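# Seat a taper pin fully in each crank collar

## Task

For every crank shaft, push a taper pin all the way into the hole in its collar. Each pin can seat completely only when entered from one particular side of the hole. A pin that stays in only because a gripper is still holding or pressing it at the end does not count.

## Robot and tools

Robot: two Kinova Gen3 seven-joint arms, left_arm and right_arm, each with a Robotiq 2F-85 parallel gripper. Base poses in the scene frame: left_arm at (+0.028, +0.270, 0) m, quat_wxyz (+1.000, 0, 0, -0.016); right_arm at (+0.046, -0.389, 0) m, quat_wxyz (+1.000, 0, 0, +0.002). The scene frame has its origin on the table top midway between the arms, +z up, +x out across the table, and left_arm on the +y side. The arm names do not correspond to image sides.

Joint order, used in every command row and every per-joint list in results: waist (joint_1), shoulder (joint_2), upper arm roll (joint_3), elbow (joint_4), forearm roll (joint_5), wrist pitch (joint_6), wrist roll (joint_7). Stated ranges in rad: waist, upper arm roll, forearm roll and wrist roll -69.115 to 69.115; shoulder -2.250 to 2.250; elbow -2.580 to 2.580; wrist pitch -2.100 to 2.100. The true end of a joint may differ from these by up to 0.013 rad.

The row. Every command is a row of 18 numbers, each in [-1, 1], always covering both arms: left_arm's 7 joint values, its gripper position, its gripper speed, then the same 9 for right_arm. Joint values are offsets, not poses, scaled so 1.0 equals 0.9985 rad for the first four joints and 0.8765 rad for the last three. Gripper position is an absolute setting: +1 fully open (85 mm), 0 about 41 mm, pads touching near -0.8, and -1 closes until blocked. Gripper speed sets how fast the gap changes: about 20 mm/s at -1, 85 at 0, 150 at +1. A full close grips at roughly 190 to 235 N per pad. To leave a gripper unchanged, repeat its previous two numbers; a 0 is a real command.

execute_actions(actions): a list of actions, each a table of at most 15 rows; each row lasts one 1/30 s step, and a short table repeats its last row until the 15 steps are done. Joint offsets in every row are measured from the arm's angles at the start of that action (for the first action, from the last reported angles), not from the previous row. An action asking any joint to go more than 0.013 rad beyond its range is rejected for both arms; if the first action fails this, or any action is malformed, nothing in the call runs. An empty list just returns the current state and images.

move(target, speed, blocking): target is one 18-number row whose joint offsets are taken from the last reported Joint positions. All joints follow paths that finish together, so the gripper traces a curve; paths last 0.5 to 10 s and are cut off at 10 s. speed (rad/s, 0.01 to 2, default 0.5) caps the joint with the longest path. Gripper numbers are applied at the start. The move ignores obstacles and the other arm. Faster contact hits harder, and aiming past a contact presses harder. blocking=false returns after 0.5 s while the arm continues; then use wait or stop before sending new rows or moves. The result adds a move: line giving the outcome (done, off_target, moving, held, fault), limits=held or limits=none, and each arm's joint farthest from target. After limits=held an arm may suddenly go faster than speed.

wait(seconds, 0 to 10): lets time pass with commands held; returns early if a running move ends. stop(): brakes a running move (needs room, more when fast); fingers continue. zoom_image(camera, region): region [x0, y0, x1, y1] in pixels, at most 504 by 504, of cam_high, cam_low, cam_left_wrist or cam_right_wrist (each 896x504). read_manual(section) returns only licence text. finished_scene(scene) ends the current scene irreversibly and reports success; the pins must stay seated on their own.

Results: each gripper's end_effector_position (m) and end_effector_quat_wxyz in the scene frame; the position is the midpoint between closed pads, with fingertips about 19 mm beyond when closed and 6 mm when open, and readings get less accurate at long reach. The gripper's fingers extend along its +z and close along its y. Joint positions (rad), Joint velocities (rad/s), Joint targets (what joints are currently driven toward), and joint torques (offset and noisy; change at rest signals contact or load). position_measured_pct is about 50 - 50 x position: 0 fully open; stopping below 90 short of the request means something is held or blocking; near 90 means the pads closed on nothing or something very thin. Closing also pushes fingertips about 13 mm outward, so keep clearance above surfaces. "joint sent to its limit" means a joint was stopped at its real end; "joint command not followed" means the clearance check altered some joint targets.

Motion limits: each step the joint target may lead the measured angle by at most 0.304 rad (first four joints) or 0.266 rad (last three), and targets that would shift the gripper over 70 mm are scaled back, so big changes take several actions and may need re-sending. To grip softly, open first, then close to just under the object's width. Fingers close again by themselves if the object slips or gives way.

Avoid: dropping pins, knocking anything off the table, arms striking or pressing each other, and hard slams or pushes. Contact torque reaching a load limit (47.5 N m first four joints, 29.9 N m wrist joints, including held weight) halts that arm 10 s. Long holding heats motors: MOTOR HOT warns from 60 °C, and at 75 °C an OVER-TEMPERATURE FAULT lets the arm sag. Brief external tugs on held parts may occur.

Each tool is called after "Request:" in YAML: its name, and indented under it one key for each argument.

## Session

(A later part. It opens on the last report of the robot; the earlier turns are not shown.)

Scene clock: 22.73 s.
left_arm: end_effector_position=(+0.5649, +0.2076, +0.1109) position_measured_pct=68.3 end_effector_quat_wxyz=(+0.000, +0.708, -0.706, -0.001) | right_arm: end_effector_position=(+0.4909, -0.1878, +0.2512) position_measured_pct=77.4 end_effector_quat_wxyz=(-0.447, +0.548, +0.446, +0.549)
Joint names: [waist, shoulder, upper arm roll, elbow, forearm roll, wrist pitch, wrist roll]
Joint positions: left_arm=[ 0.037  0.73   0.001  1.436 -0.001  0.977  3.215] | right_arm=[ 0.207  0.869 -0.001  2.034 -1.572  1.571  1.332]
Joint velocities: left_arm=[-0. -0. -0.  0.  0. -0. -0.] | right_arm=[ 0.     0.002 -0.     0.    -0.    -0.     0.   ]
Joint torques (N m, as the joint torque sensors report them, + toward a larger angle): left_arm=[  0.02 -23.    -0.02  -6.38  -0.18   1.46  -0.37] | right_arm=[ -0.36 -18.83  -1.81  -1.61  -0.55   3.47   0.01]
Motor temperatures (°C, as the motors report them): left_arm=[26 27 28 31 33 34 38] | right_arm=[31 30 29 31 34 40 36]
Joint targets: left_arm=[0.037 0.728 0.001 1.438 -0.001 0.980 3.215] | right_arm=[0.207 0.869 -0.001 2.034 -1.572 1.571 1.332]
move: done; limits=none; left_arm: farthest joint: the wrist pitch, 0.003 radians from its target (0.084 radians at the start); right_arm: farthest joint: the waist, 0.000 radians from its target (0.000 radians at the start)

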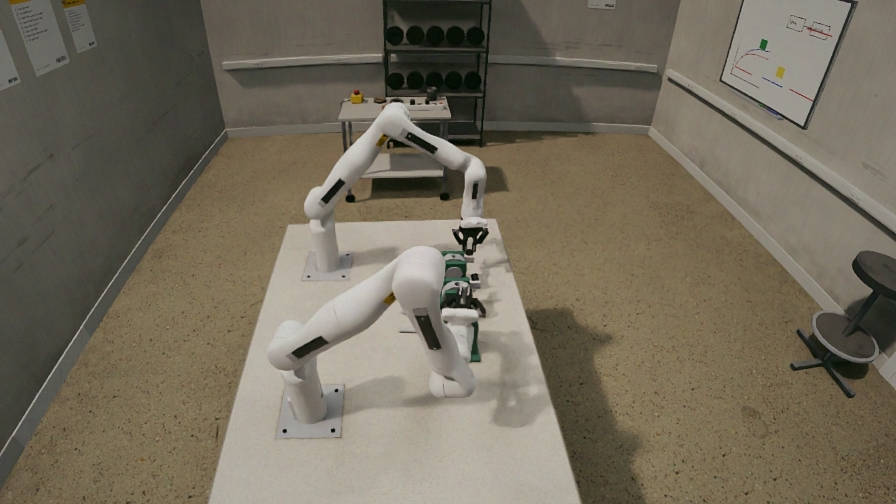

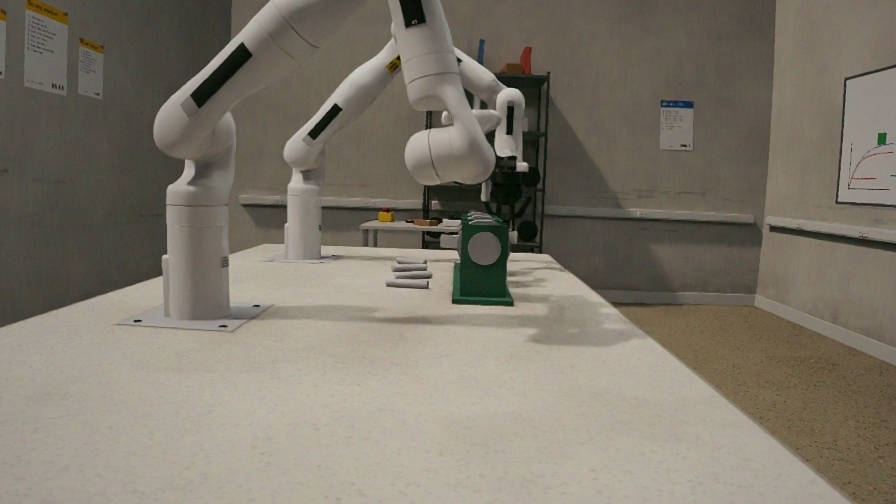

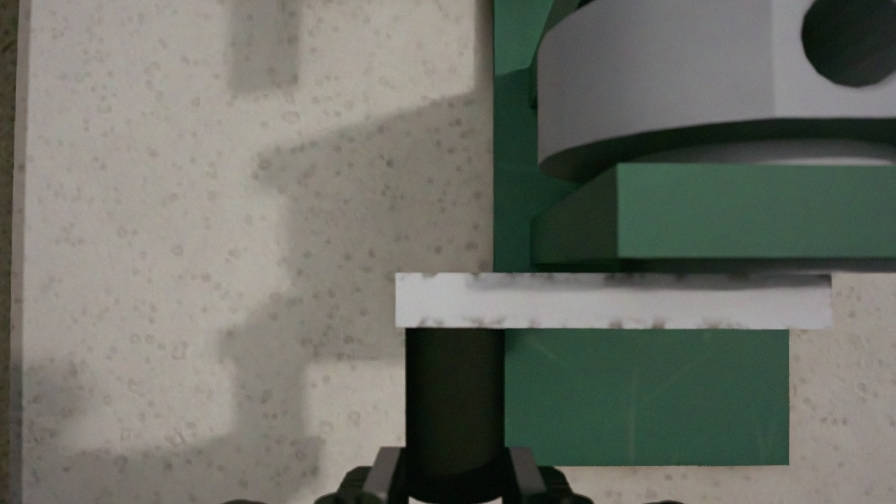

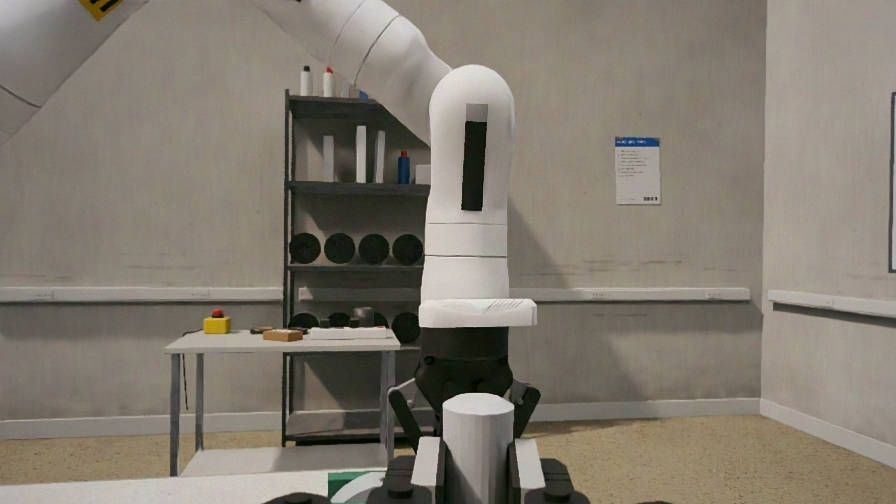

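Request:
move:
  target: [0,-0.008,0,0.002,0,0.008,0,-0.4,0,0.0015,0.0456,0,0,0.001,0,0.051,-1,0]
  speed: 0.08

Request:
move:
  target: [0,0,0,0,0,0,0,0.1,0.5,0,0.03,0,-0.005,0,0,0.029,-1,0]
  speed: 0.04

Request:
zoom_image:
  camera: "cam_low"
  region: [445,170,535,240]

Scene clock: 24.17 s.
left_arm: end_effector_position=(+0.5650, +0.2076, +0.1144) position_measured_pct=68.3 end_effector_quat_wxyz=(-0.001, +0.708, -0.706, +0.000) | right_arm: end_effector_position=(+0.4890, -0.1880, +0.2333) position_measured_pct=77.4 end_effector_quat_wxyz=(-0.446, +0.549, +0.446, +0.549)
Joint names: [waist, shoulder, upper arm roll, elbow, forearm roll, wrist pitch, wrist roll]
Joint positions: left_arm=[ 0.037  0.723  0.001  1.436 -0.001  0.981  3.215] | right_arm=[ 0.209  0.914 -0.001  2.034 -1.571  1.571  1.377]
Joint velocities: left_arm=[-0.    -0.     0.002  0.001  0.     0.    -0.   ] | right_arm=[ 0.     0.004 -0.001  0.001  0.     0.     0.   ]
Joint torques (N m, as the joint torque sensors report them, + toward a larger angle): left_arm=[ -0.14 -22.76   0.39  -6.42   0.13   1.74  -0.15] | right_arm=[ -0.33 -19.18  -1.92  -1.31  -0.53   3.48  -0.13]
Motor temperatures (°C, as the motors report them): left_arm=[26 27 28 31 33 34 38] | right_arm=[31 30 29 31 34 40 36]
Joint targets: left_arm=[0.037 0.722 0.001 1.438 -0.001 0.984 3.215] | right_arm=[0.209 0.915 -0.001 2.034 -1.571 1.571 1.377]
move: done; limits=none; left_arm: farthest joint: the wrist pitch, 0.003 radians from its target (0.007 radians at the start); right_arm: farthest joint: the waist, 0.000 radians from its target (0.001 radians at the start)

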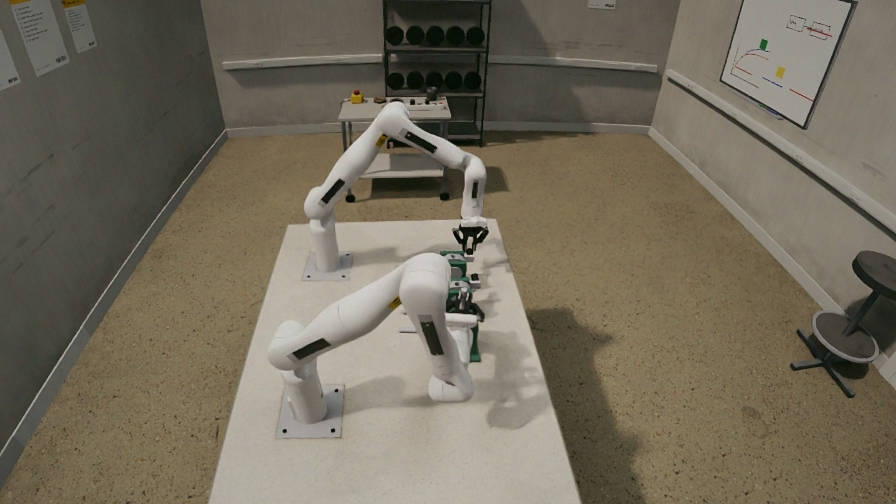

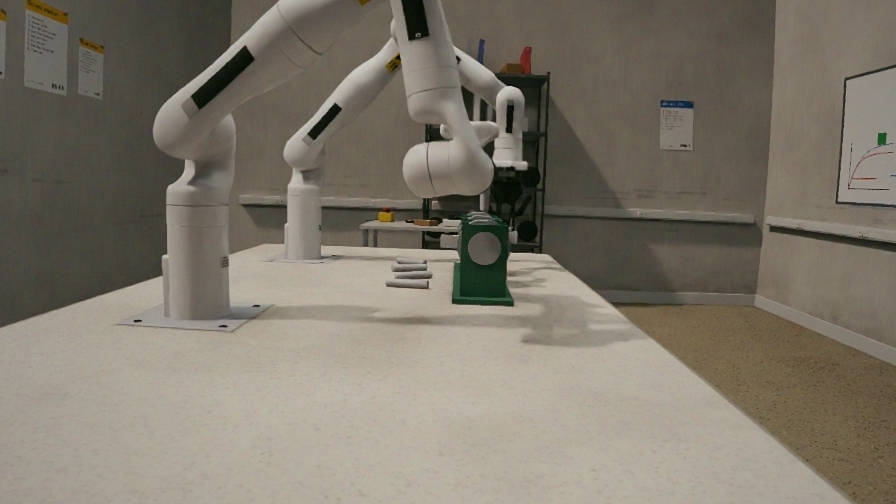

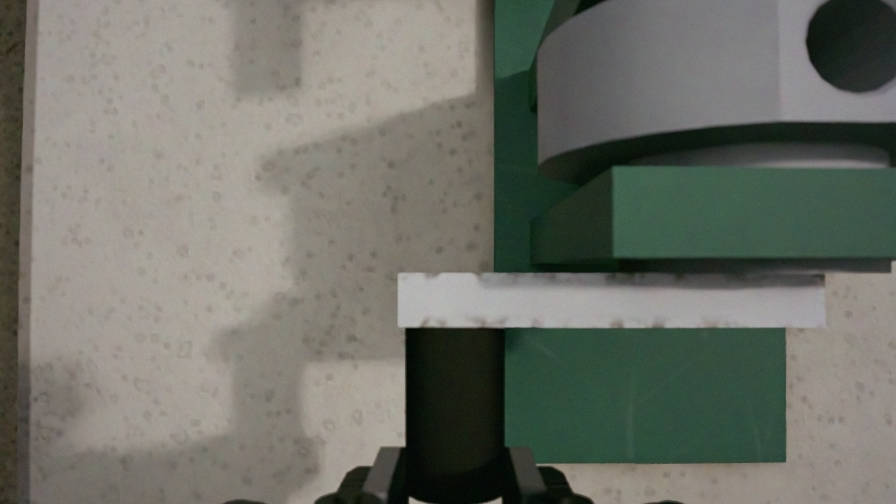

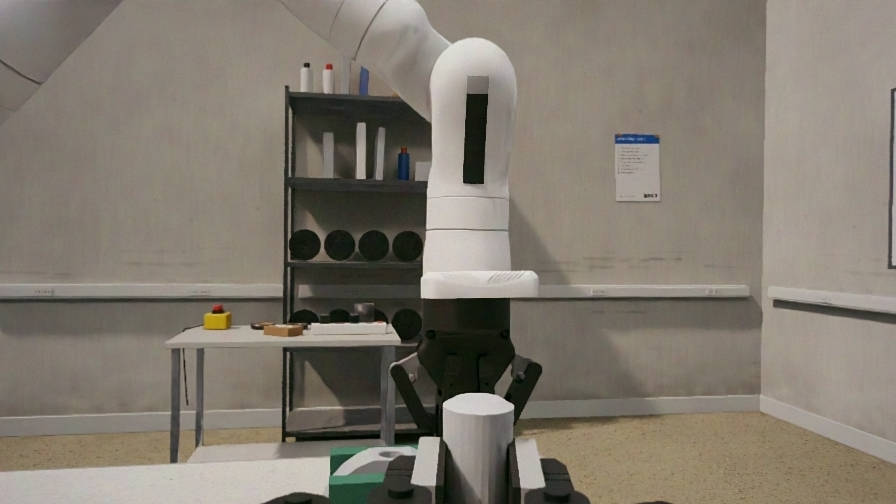

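Scene clock: 25.13 s.
left_arm: end_effector_position=(+0.5650, +0.2076, +0.1144) position_measured_pct=45.2 end_effector_quat_wxyz=(-0.001, +0.708, -0.706, +0.000) | right_arm: end_effector_position=(+0.4889, -0.1880, +0.2219) position_measured_pct=77.4 end_effector_quat_wxyz=(-0.446, +0.548, +0.446, +0.549)
Joint names: [waist, shoulder, upper arm roll, elbow, forearm roll, wrist pitch, wrist roll]
Joint positions: left_arm=[ 0.037  0.723  0.001  1.436 -0.001  0.981  3.215] | right_arm=[ 0.209  0.944 -0.001  2.029 -1.571  1.571  1.402]
Joint velocities: left_arm=[-0.001  0.     0.002 -0.001  0.     0.     0.   ] | right_arm=[-0.     0.002  0.001 -0.001  0.    -0.001 -0.   ]
Joint torques (N m, as the joint torque sensors report them, + toward a larger angle): left_arm=[ -0.36 -21.56   0.    -8.07  -0.14  -0.28  -0.18] | right_arm=[ -0.18 -19.68  -2.15  -1.35  -0.7    3.37   0.04]
Motor temperatures (°C, as the motors report them): left_arm=[26 27 28 31 33 34 38] | right_arm=[31 30 29 31 34 40 36]
Joint targets: left_arm=[0.037 0.723 0.001 1.436 -0.001 0.981 3.215] | right_arm=[0.209 0.944 -0.001 2.029 -1.571 1.571 1.402]
move: done; limits=none; left_arm: farthest joint: the waist, 0.000 radians from its target (0.000 radians at the start); right_arm: farthest joint: the waist, 0.000 radians from its target (0.000 radians at the start)

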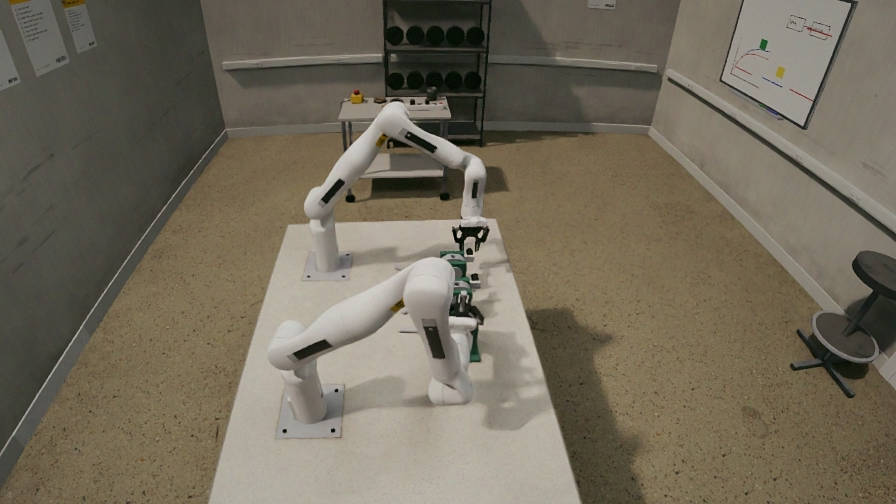

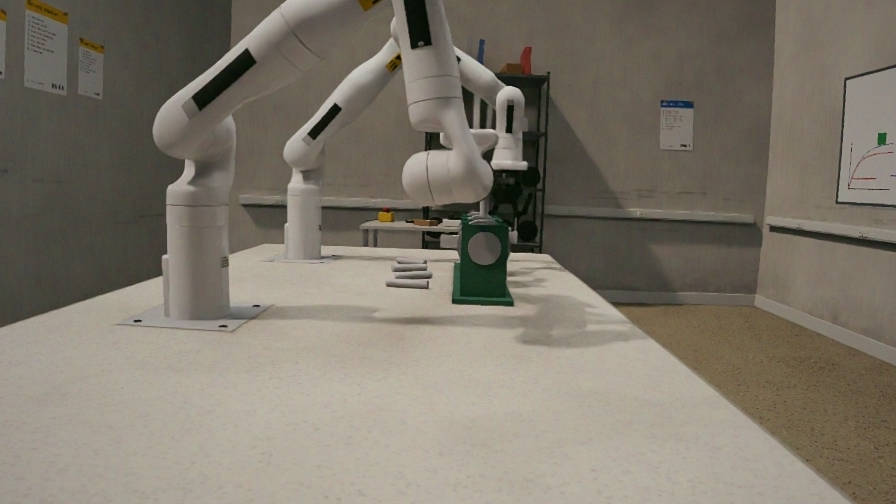

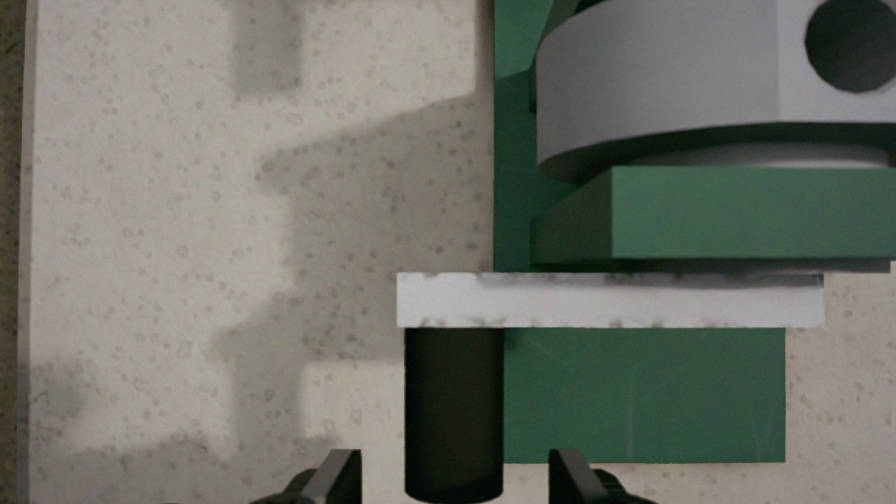

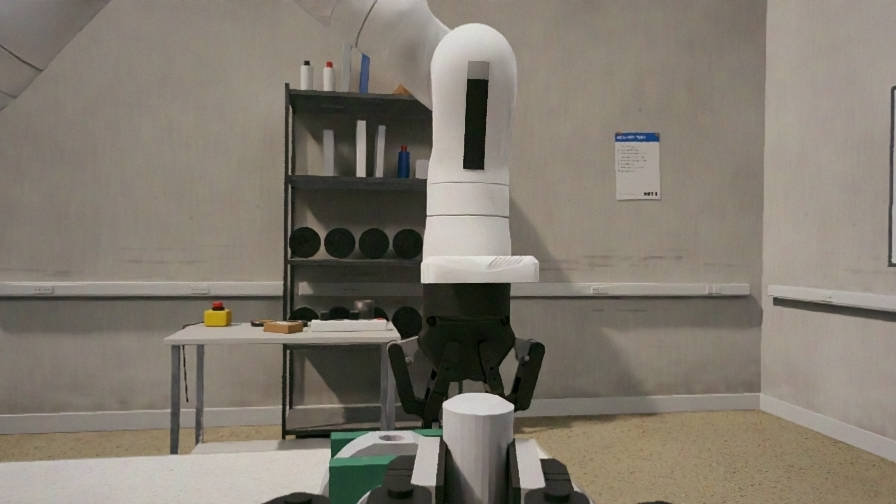

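Region (445, 170, 535, 240) of cam_low's 896x504 image, scaled by 5.600, with more detail than that image has.

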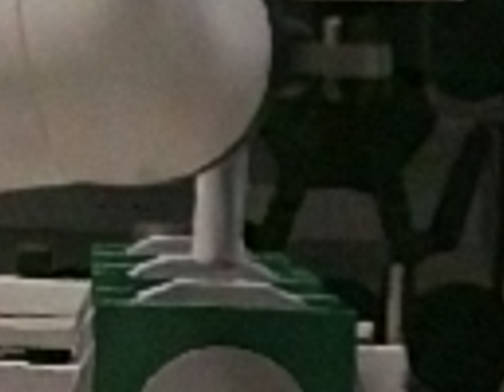

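Request:
move:
  target: [0,-0.085,0,-0.14,0,0.257,0,0.1,0.5,0,0.035,0,-0.008,0,0,0.031,-1,0]
  speed: 0.15

Scene clock: 27.13 s.
left_arm: end_effector_position=(+0.5694, +0.2074, +0.1995) position_measured_pct=45.2 end_effector_quat_wxyz=(-0.000, +0.708, -0.706, +0.000) | right_arm: end_effector_position=(+0.4894, -0.1884, +0.2085) position_measured_pct=77.4 end_effector_quat_wxyz=(-0.446, +0.549, +0.446, +0.549)
Joint names: [waist, shoulder, upper arm roll, elbow, forearm roll, wrist pitch, wrist roll]
Joint positions: left_arm=[ 0.037  0.638  0.001  1.297 -0.001  1.206  3.215] | right_arm=[ 0.209  0.979 -0.     2.021 -1.571  1.571  1.43 ]
Joint velocities: left_arm=[-0.    -0.001 -0.     0.     0.    -0.001  0.   ] | right_arm=[ 0.     0.     0.001 -0.    -0.    -0.     0.   ]
Joint torques (N m, as the joint torque sensors report them, + toward a larger angle): left_arm=[ -0.63 -21.59  -0.05  -8.68  -0.31  -0.09  -0.11] | right_arm=[ -0.84 -19.32  -2.32  -0.71   0.05   3.59  -0.16]
Motor temperatures (°C, as the motors report them): left_arm=[26 27 28 31 33 34 38] | right_arm=[31 30 29 31 34 40 36]
Joint targets: left_arm=[0.037 0.638 0.001 1.297 -0.001 1.206 3.215] | right_arm=[0.209 0.979 -0.001 2.021 -1.571 1.571 1.429]
move: done; limits=none; left_arm: farthest joint: the waist, 0.000 radians from its target (0.000 radians at the start); right_arm: farthest joint: the upper arm roll, 0.001 radians from its target (0.000 radians at the start)

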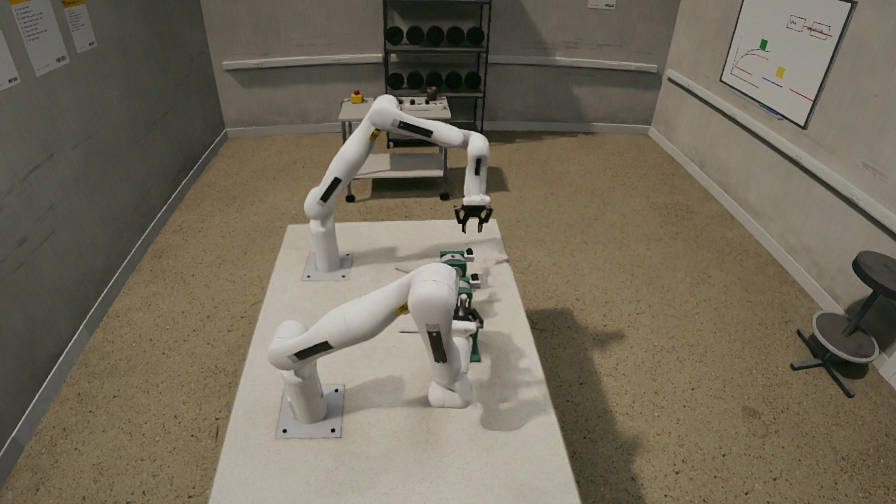

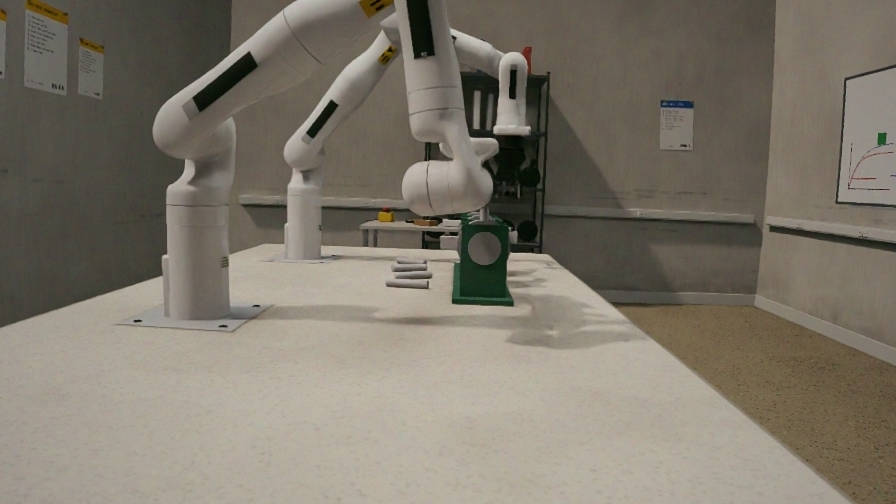

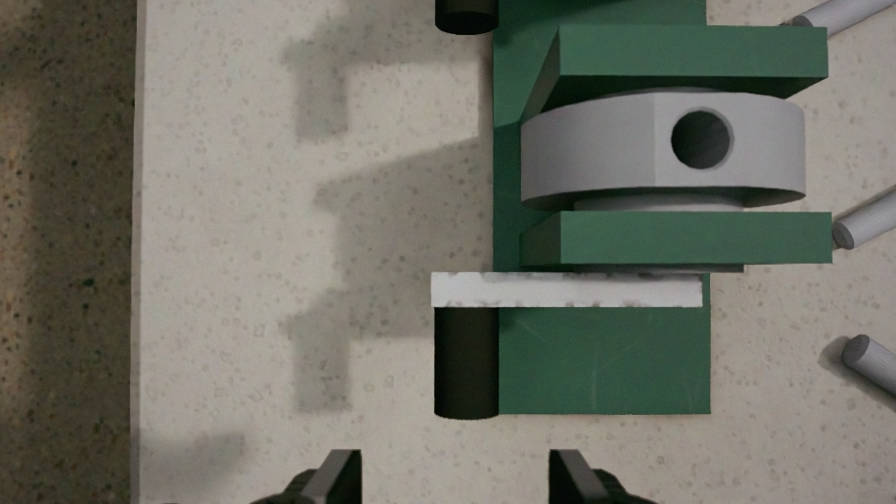

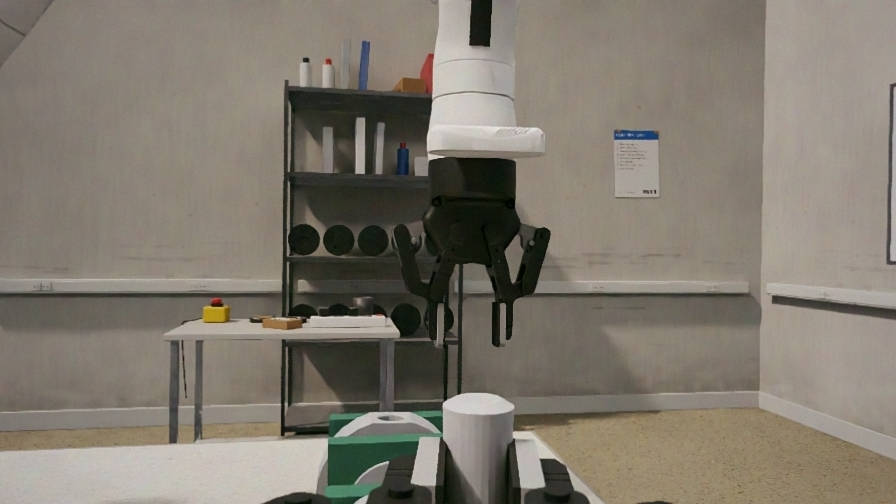

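Request:
execute_actions:
  actions: []

Scene clock: 28.10 s.
left_arm: end_effector_position=(+0.5694, +0.2074, +0.1995) position_measured_pct=45.2 end_effector_quat_wxyz=(-0.000, +0.708, -0.706, +0.000) | right_arm: end_effector_position=(+0.4894, -0.1884, +0.2085) position_measured_pct=77.4 end_effector_quat_wxyz=(-0.446, +0.549, +0.446, +0.549)
Joint names: [waist, shoulder, upper arm roll, elbow, forearm roll, wrist pitch, wrist roll]
Joint positions: left_arm=[ 0.037  0.638  0.001  1.297 -0.001  1.206  3.215] | right_arm=[ 0.209  0.979 -0.     2.021 -1.571  1.571  1.43 ]
Joint velocities: left_arm=[-0.  0. -0. -0. -0. -0. -0.] | right_arm=[ 0.     0.    -0.001  0.002 -0.    -0.    -0.   ]
Joint torques (N m, as the joint torque sensors report them, + toward a larger angle): left_arm=[  0.05 -21.39   0.1   -8.59   0.01  -0.35  -0.24] | right_arm=[ -0.77 -18.83  -2.54  -0.19  -0.05   3.48  -0.08]
Motor temperatures (°C, as the motors report them): left_arm=[26 28 28 31 33 34 38] | right_arm=[31 30 29 31 34 40 36]
Joint targets: left_arm=[0.037 0.638 0.001 1.297 -0.001 1.206 3.215] | right_arm=[0.209 0.979 -0.001 2.021 -1.571 1.571 1.429]

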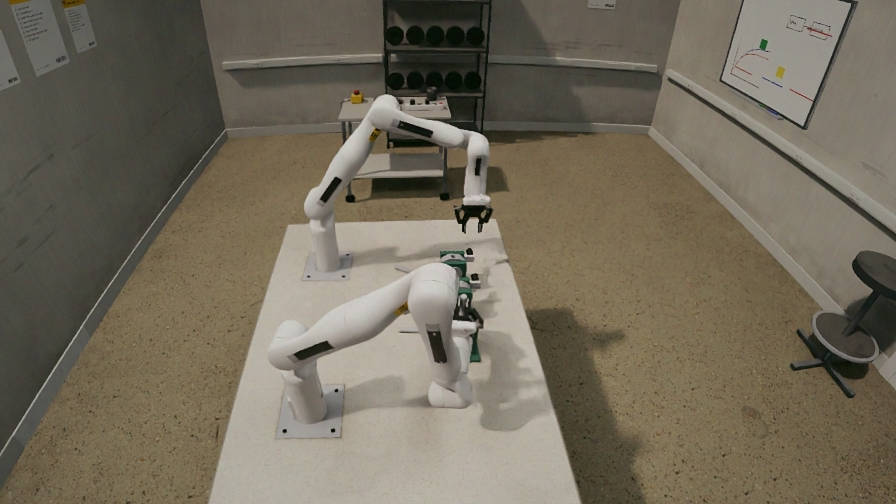

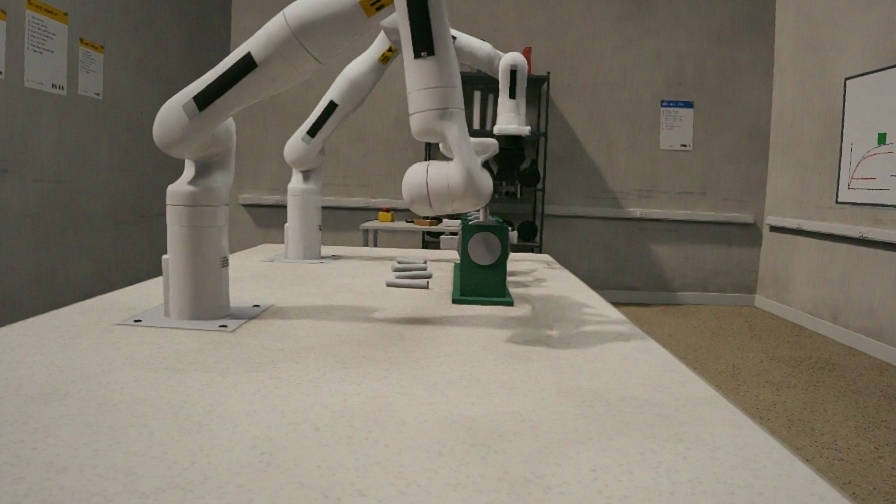

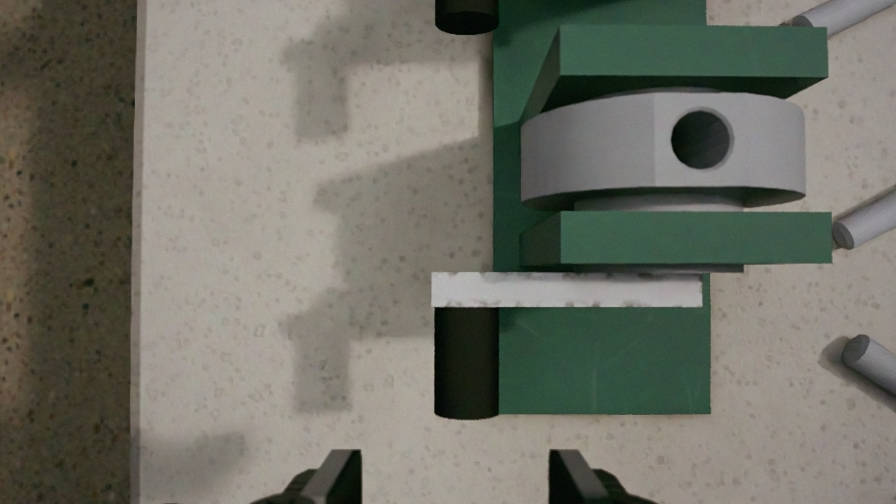

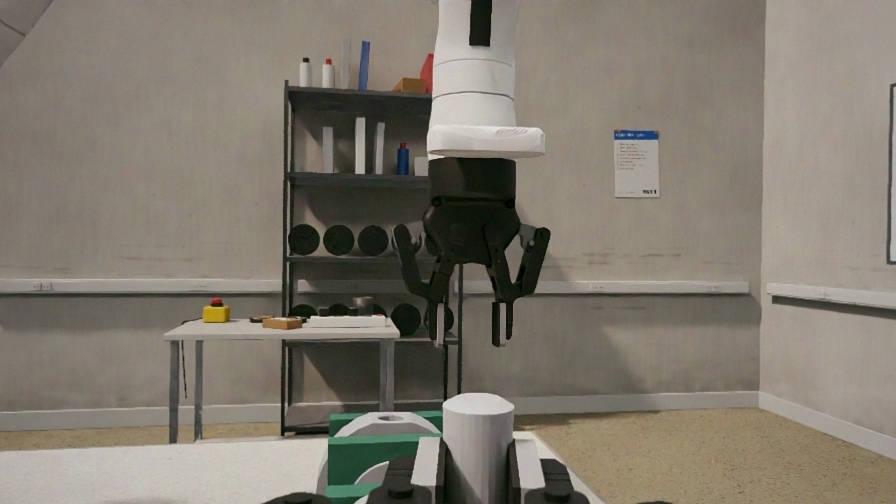

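Request:
move:
  target: [0.056,-0.497,0,0.705,0,-0.236,1.0,0.1,0, 0.002,0.035,0,-0.008,0,0,0.031,-1,0]
  speed: 0.5

Scene clock: 31.00 s.
left_arm: end_effector_position=(+0.3460, +0.2049, +0.2199) position_measured_pct=45.2 end_effector_quat_wxyz=(-0.000, +0.931, -0.365, -0.000) | right_arm: end_effector_position=(+0.4895, -0.1893, +0.1950) position_measured_pct=77.4 end_effector_quat_wxyz=(-0.445, +0.549, +0.445, +0.550)
Joint names: [waist, shoulder, upper arm roll, elbow, forearm roll, wrist pitch, wrist roll]
Joint positions: left_arm=[ 0.093  0.142  0.001  2.001 -0.001  0.999  4.091] | right_arm=[ 0.212  1.014 -0.     2.013 -1.572  1.571  1.457]
Joint velocities: left_arm=[ 0.001 -0.002  0.     0.    -0.    -0.001 -0.   ] | right_arm=[ 0.     0.001 -0.     0.002 -0.    -0.     0.   ]
Joint torques (N m, as the joint torque sensors report them, + toward a larger angle): left_arm=[ -0.26 -11.34  -0.24  -8.31  -0.02  -0.35  -0.21] | right_arm=[ -0.3  -19.26  -2.41  -0.63  -0.34   3.58  -0.38]
Motor temperatures (°C, as the motors report them): left_arm=[26 28 28 31 33 34 38] | right_arm=[31 30 29 31 34 40 36]
Joint targets: left_arm=[0.093 0.142 0.001 2.001 -0.001 0.999 4.091] | right_arm=[0.211 1.014 -0.000 2.013 -1.571 1.571 1.457]
move: done; limits=none; left_arm: farthest joint: the shoulder, 0.001 radians from its target (0.497 radians at the start); right_arm: farthest joint: the waist, 0.001 radians from its target (0.001 radians at the start)

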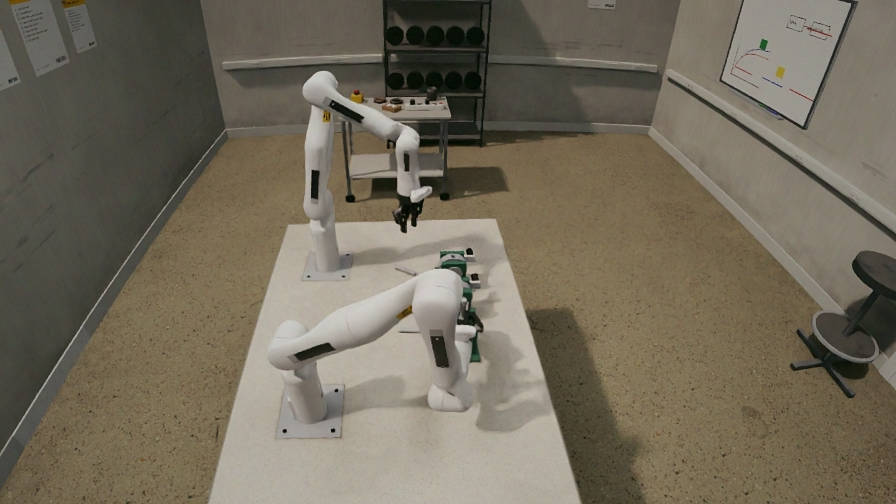

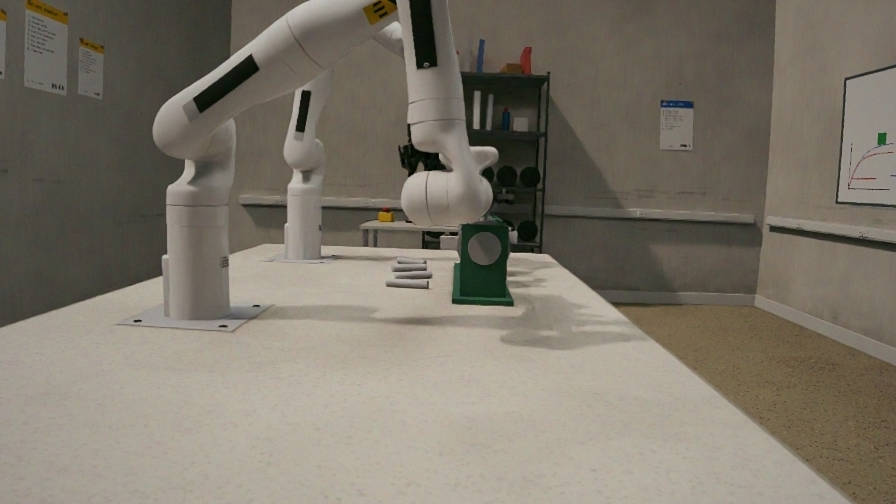

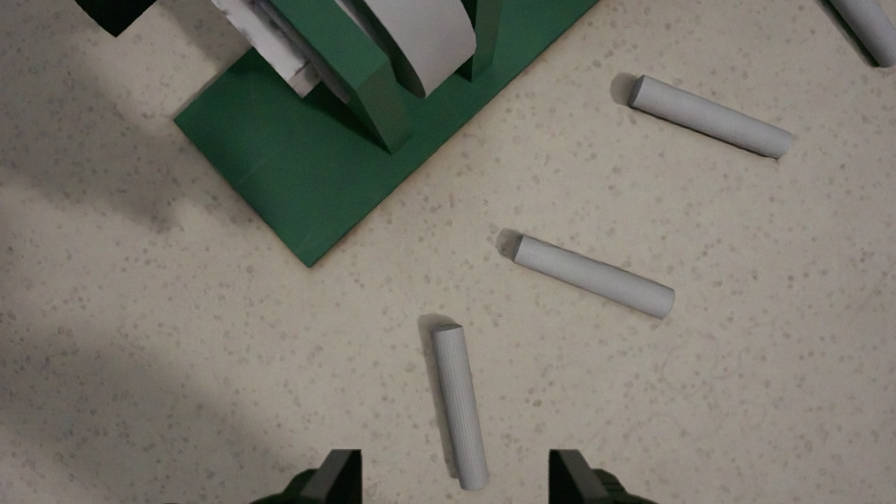

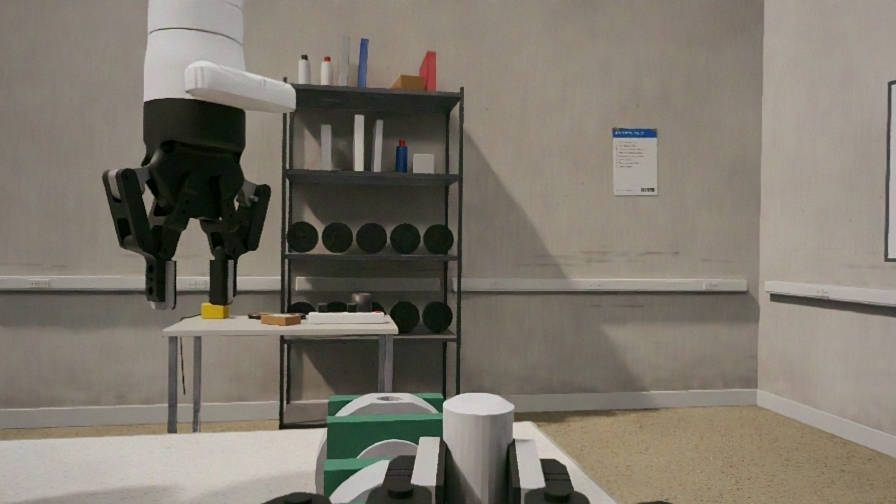

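Request:
move:
  target: [0,0.234,0,0.197,0,-0.491,0.186,0,0, 0,0,0,0,0,0,0,0,-0.3]
  speed: 0.6

Request:
zoom_image:
  camera: "cam_high"
  region: [390,250,510,370]

Scene clock: 32.47 s.
left_arm: end_effector_position=(+0.3457, +0.2048, +0.1001) position_measured_pct=49.6 end_effector_quat_wxyz=(-0.000, +0.957, -0.288, -0.000) | right_arm: end_effector_position=(+0.4895, -0.1893, +0.1950) position_measured_pct=50.0 end_effector_quat_wxyz=(-0.445, +0.549, +0.445, +0.550)
Joint names: [waist, shoulder, upper arm roll, elbow, forearm roll, wrist pitch, wrist roll]
Joint positions: left_arm=[ 0.093  0.376  0.001  2.197 -0.001  0.569  4.254] | right_arm=[ 0.212  1.014 -0.     2.013 -1.572  1.571  1.457]
Joint velocities: left_arm=[ 0.     0.003 -0.001  0.     0.     0.001  0.   ] | right_arm=[-0.    -0.001  0.001 -0.    -0.    -0.     0.   ]
Joint torques (N m, as the joint torque sensors report them, + toward a larger angle): left_arm=[ -0.63 -12.97  -0.11  -5.24  -0.12  -0.51  -0.01] | right_arm=[ -0.49 -18.94  -2.03  -0.9   -0.24   2.67  -0.09]
Motor temperatures (°C, as the motors report them): left_arm=[26 28 28 31 33 34 38] | right_arm=[31 30 29 31 34 40 36]
Joint targets: left_arm=[0.093 0.376 0.001 2.197 -0.001 0.569 4.254] | right_arm=[0.212 1.014 -0.000 2.013 -1.572 1.571 1.457]
move: done; limits=none; left_arm: farthest joint: the waist, 0.000 radians from its target (0.000 radians at the start); right_arm: farthest joint: the waist, 0.000 radians from its target (0.000 radians at the start)

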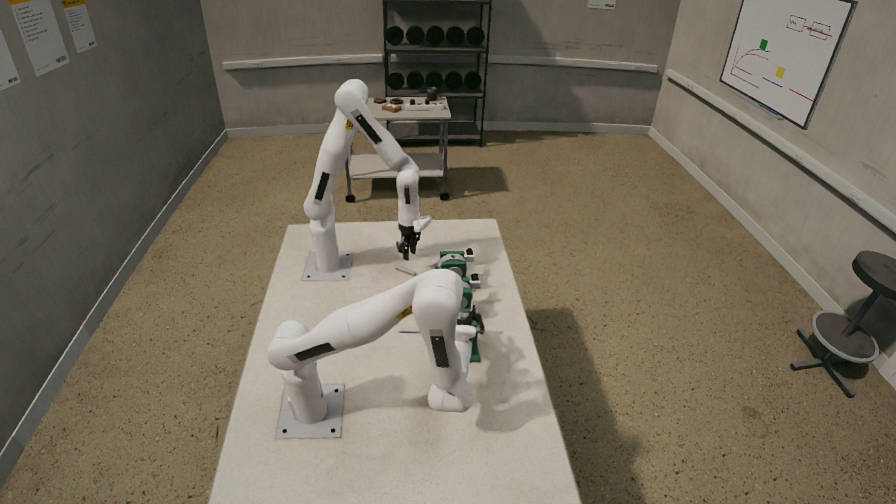

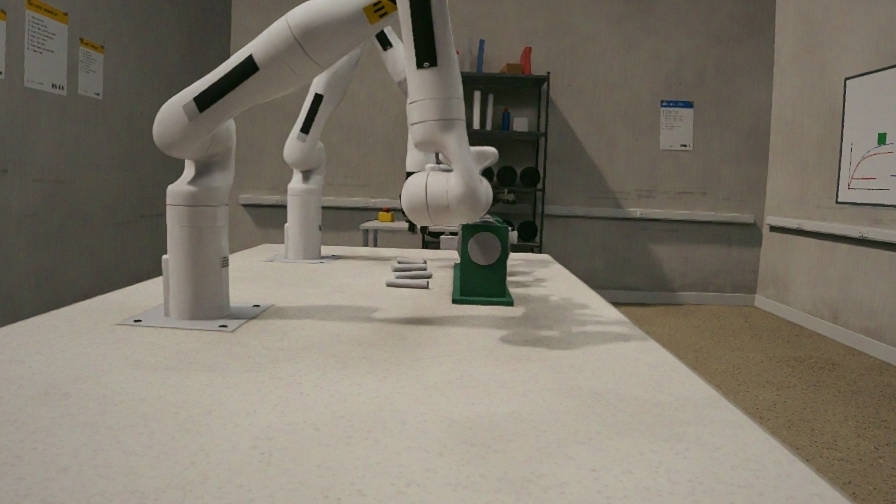

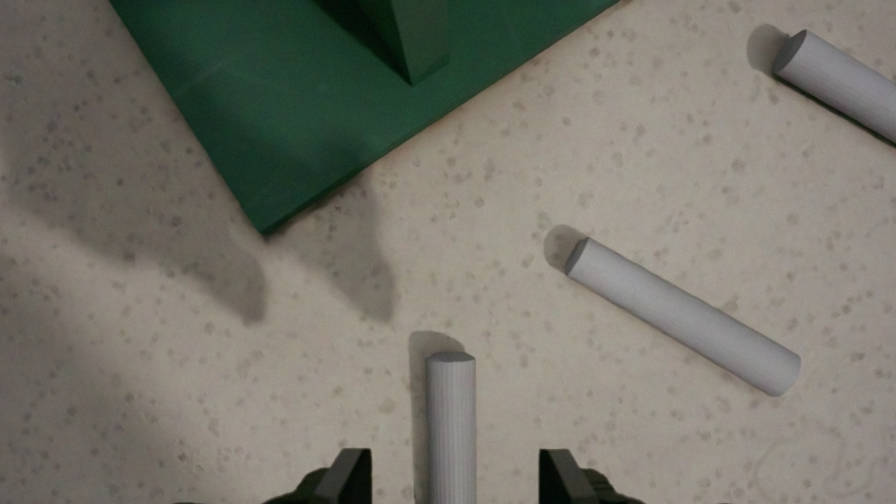

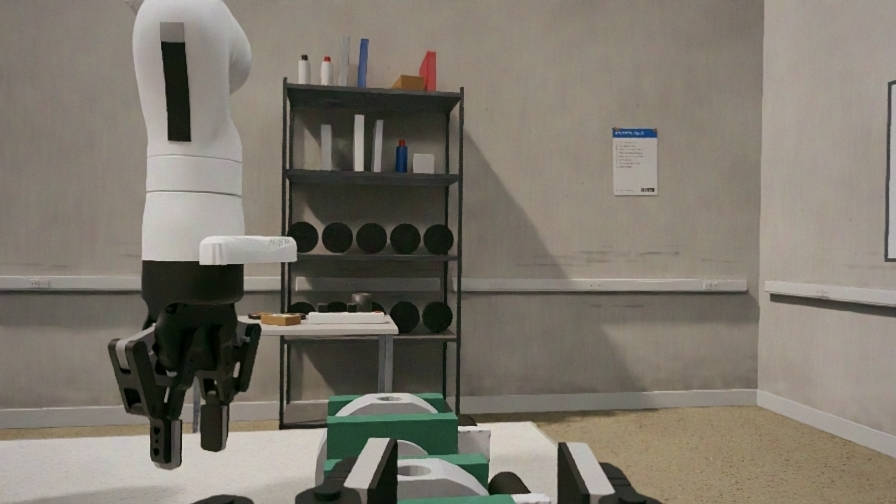

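Region (390, 250, 510, 370) of cam_high's 896x504 image, scaled by 4.200, with more detail than that image has.

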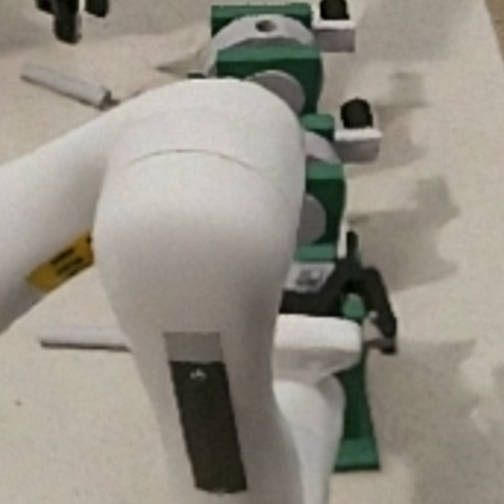

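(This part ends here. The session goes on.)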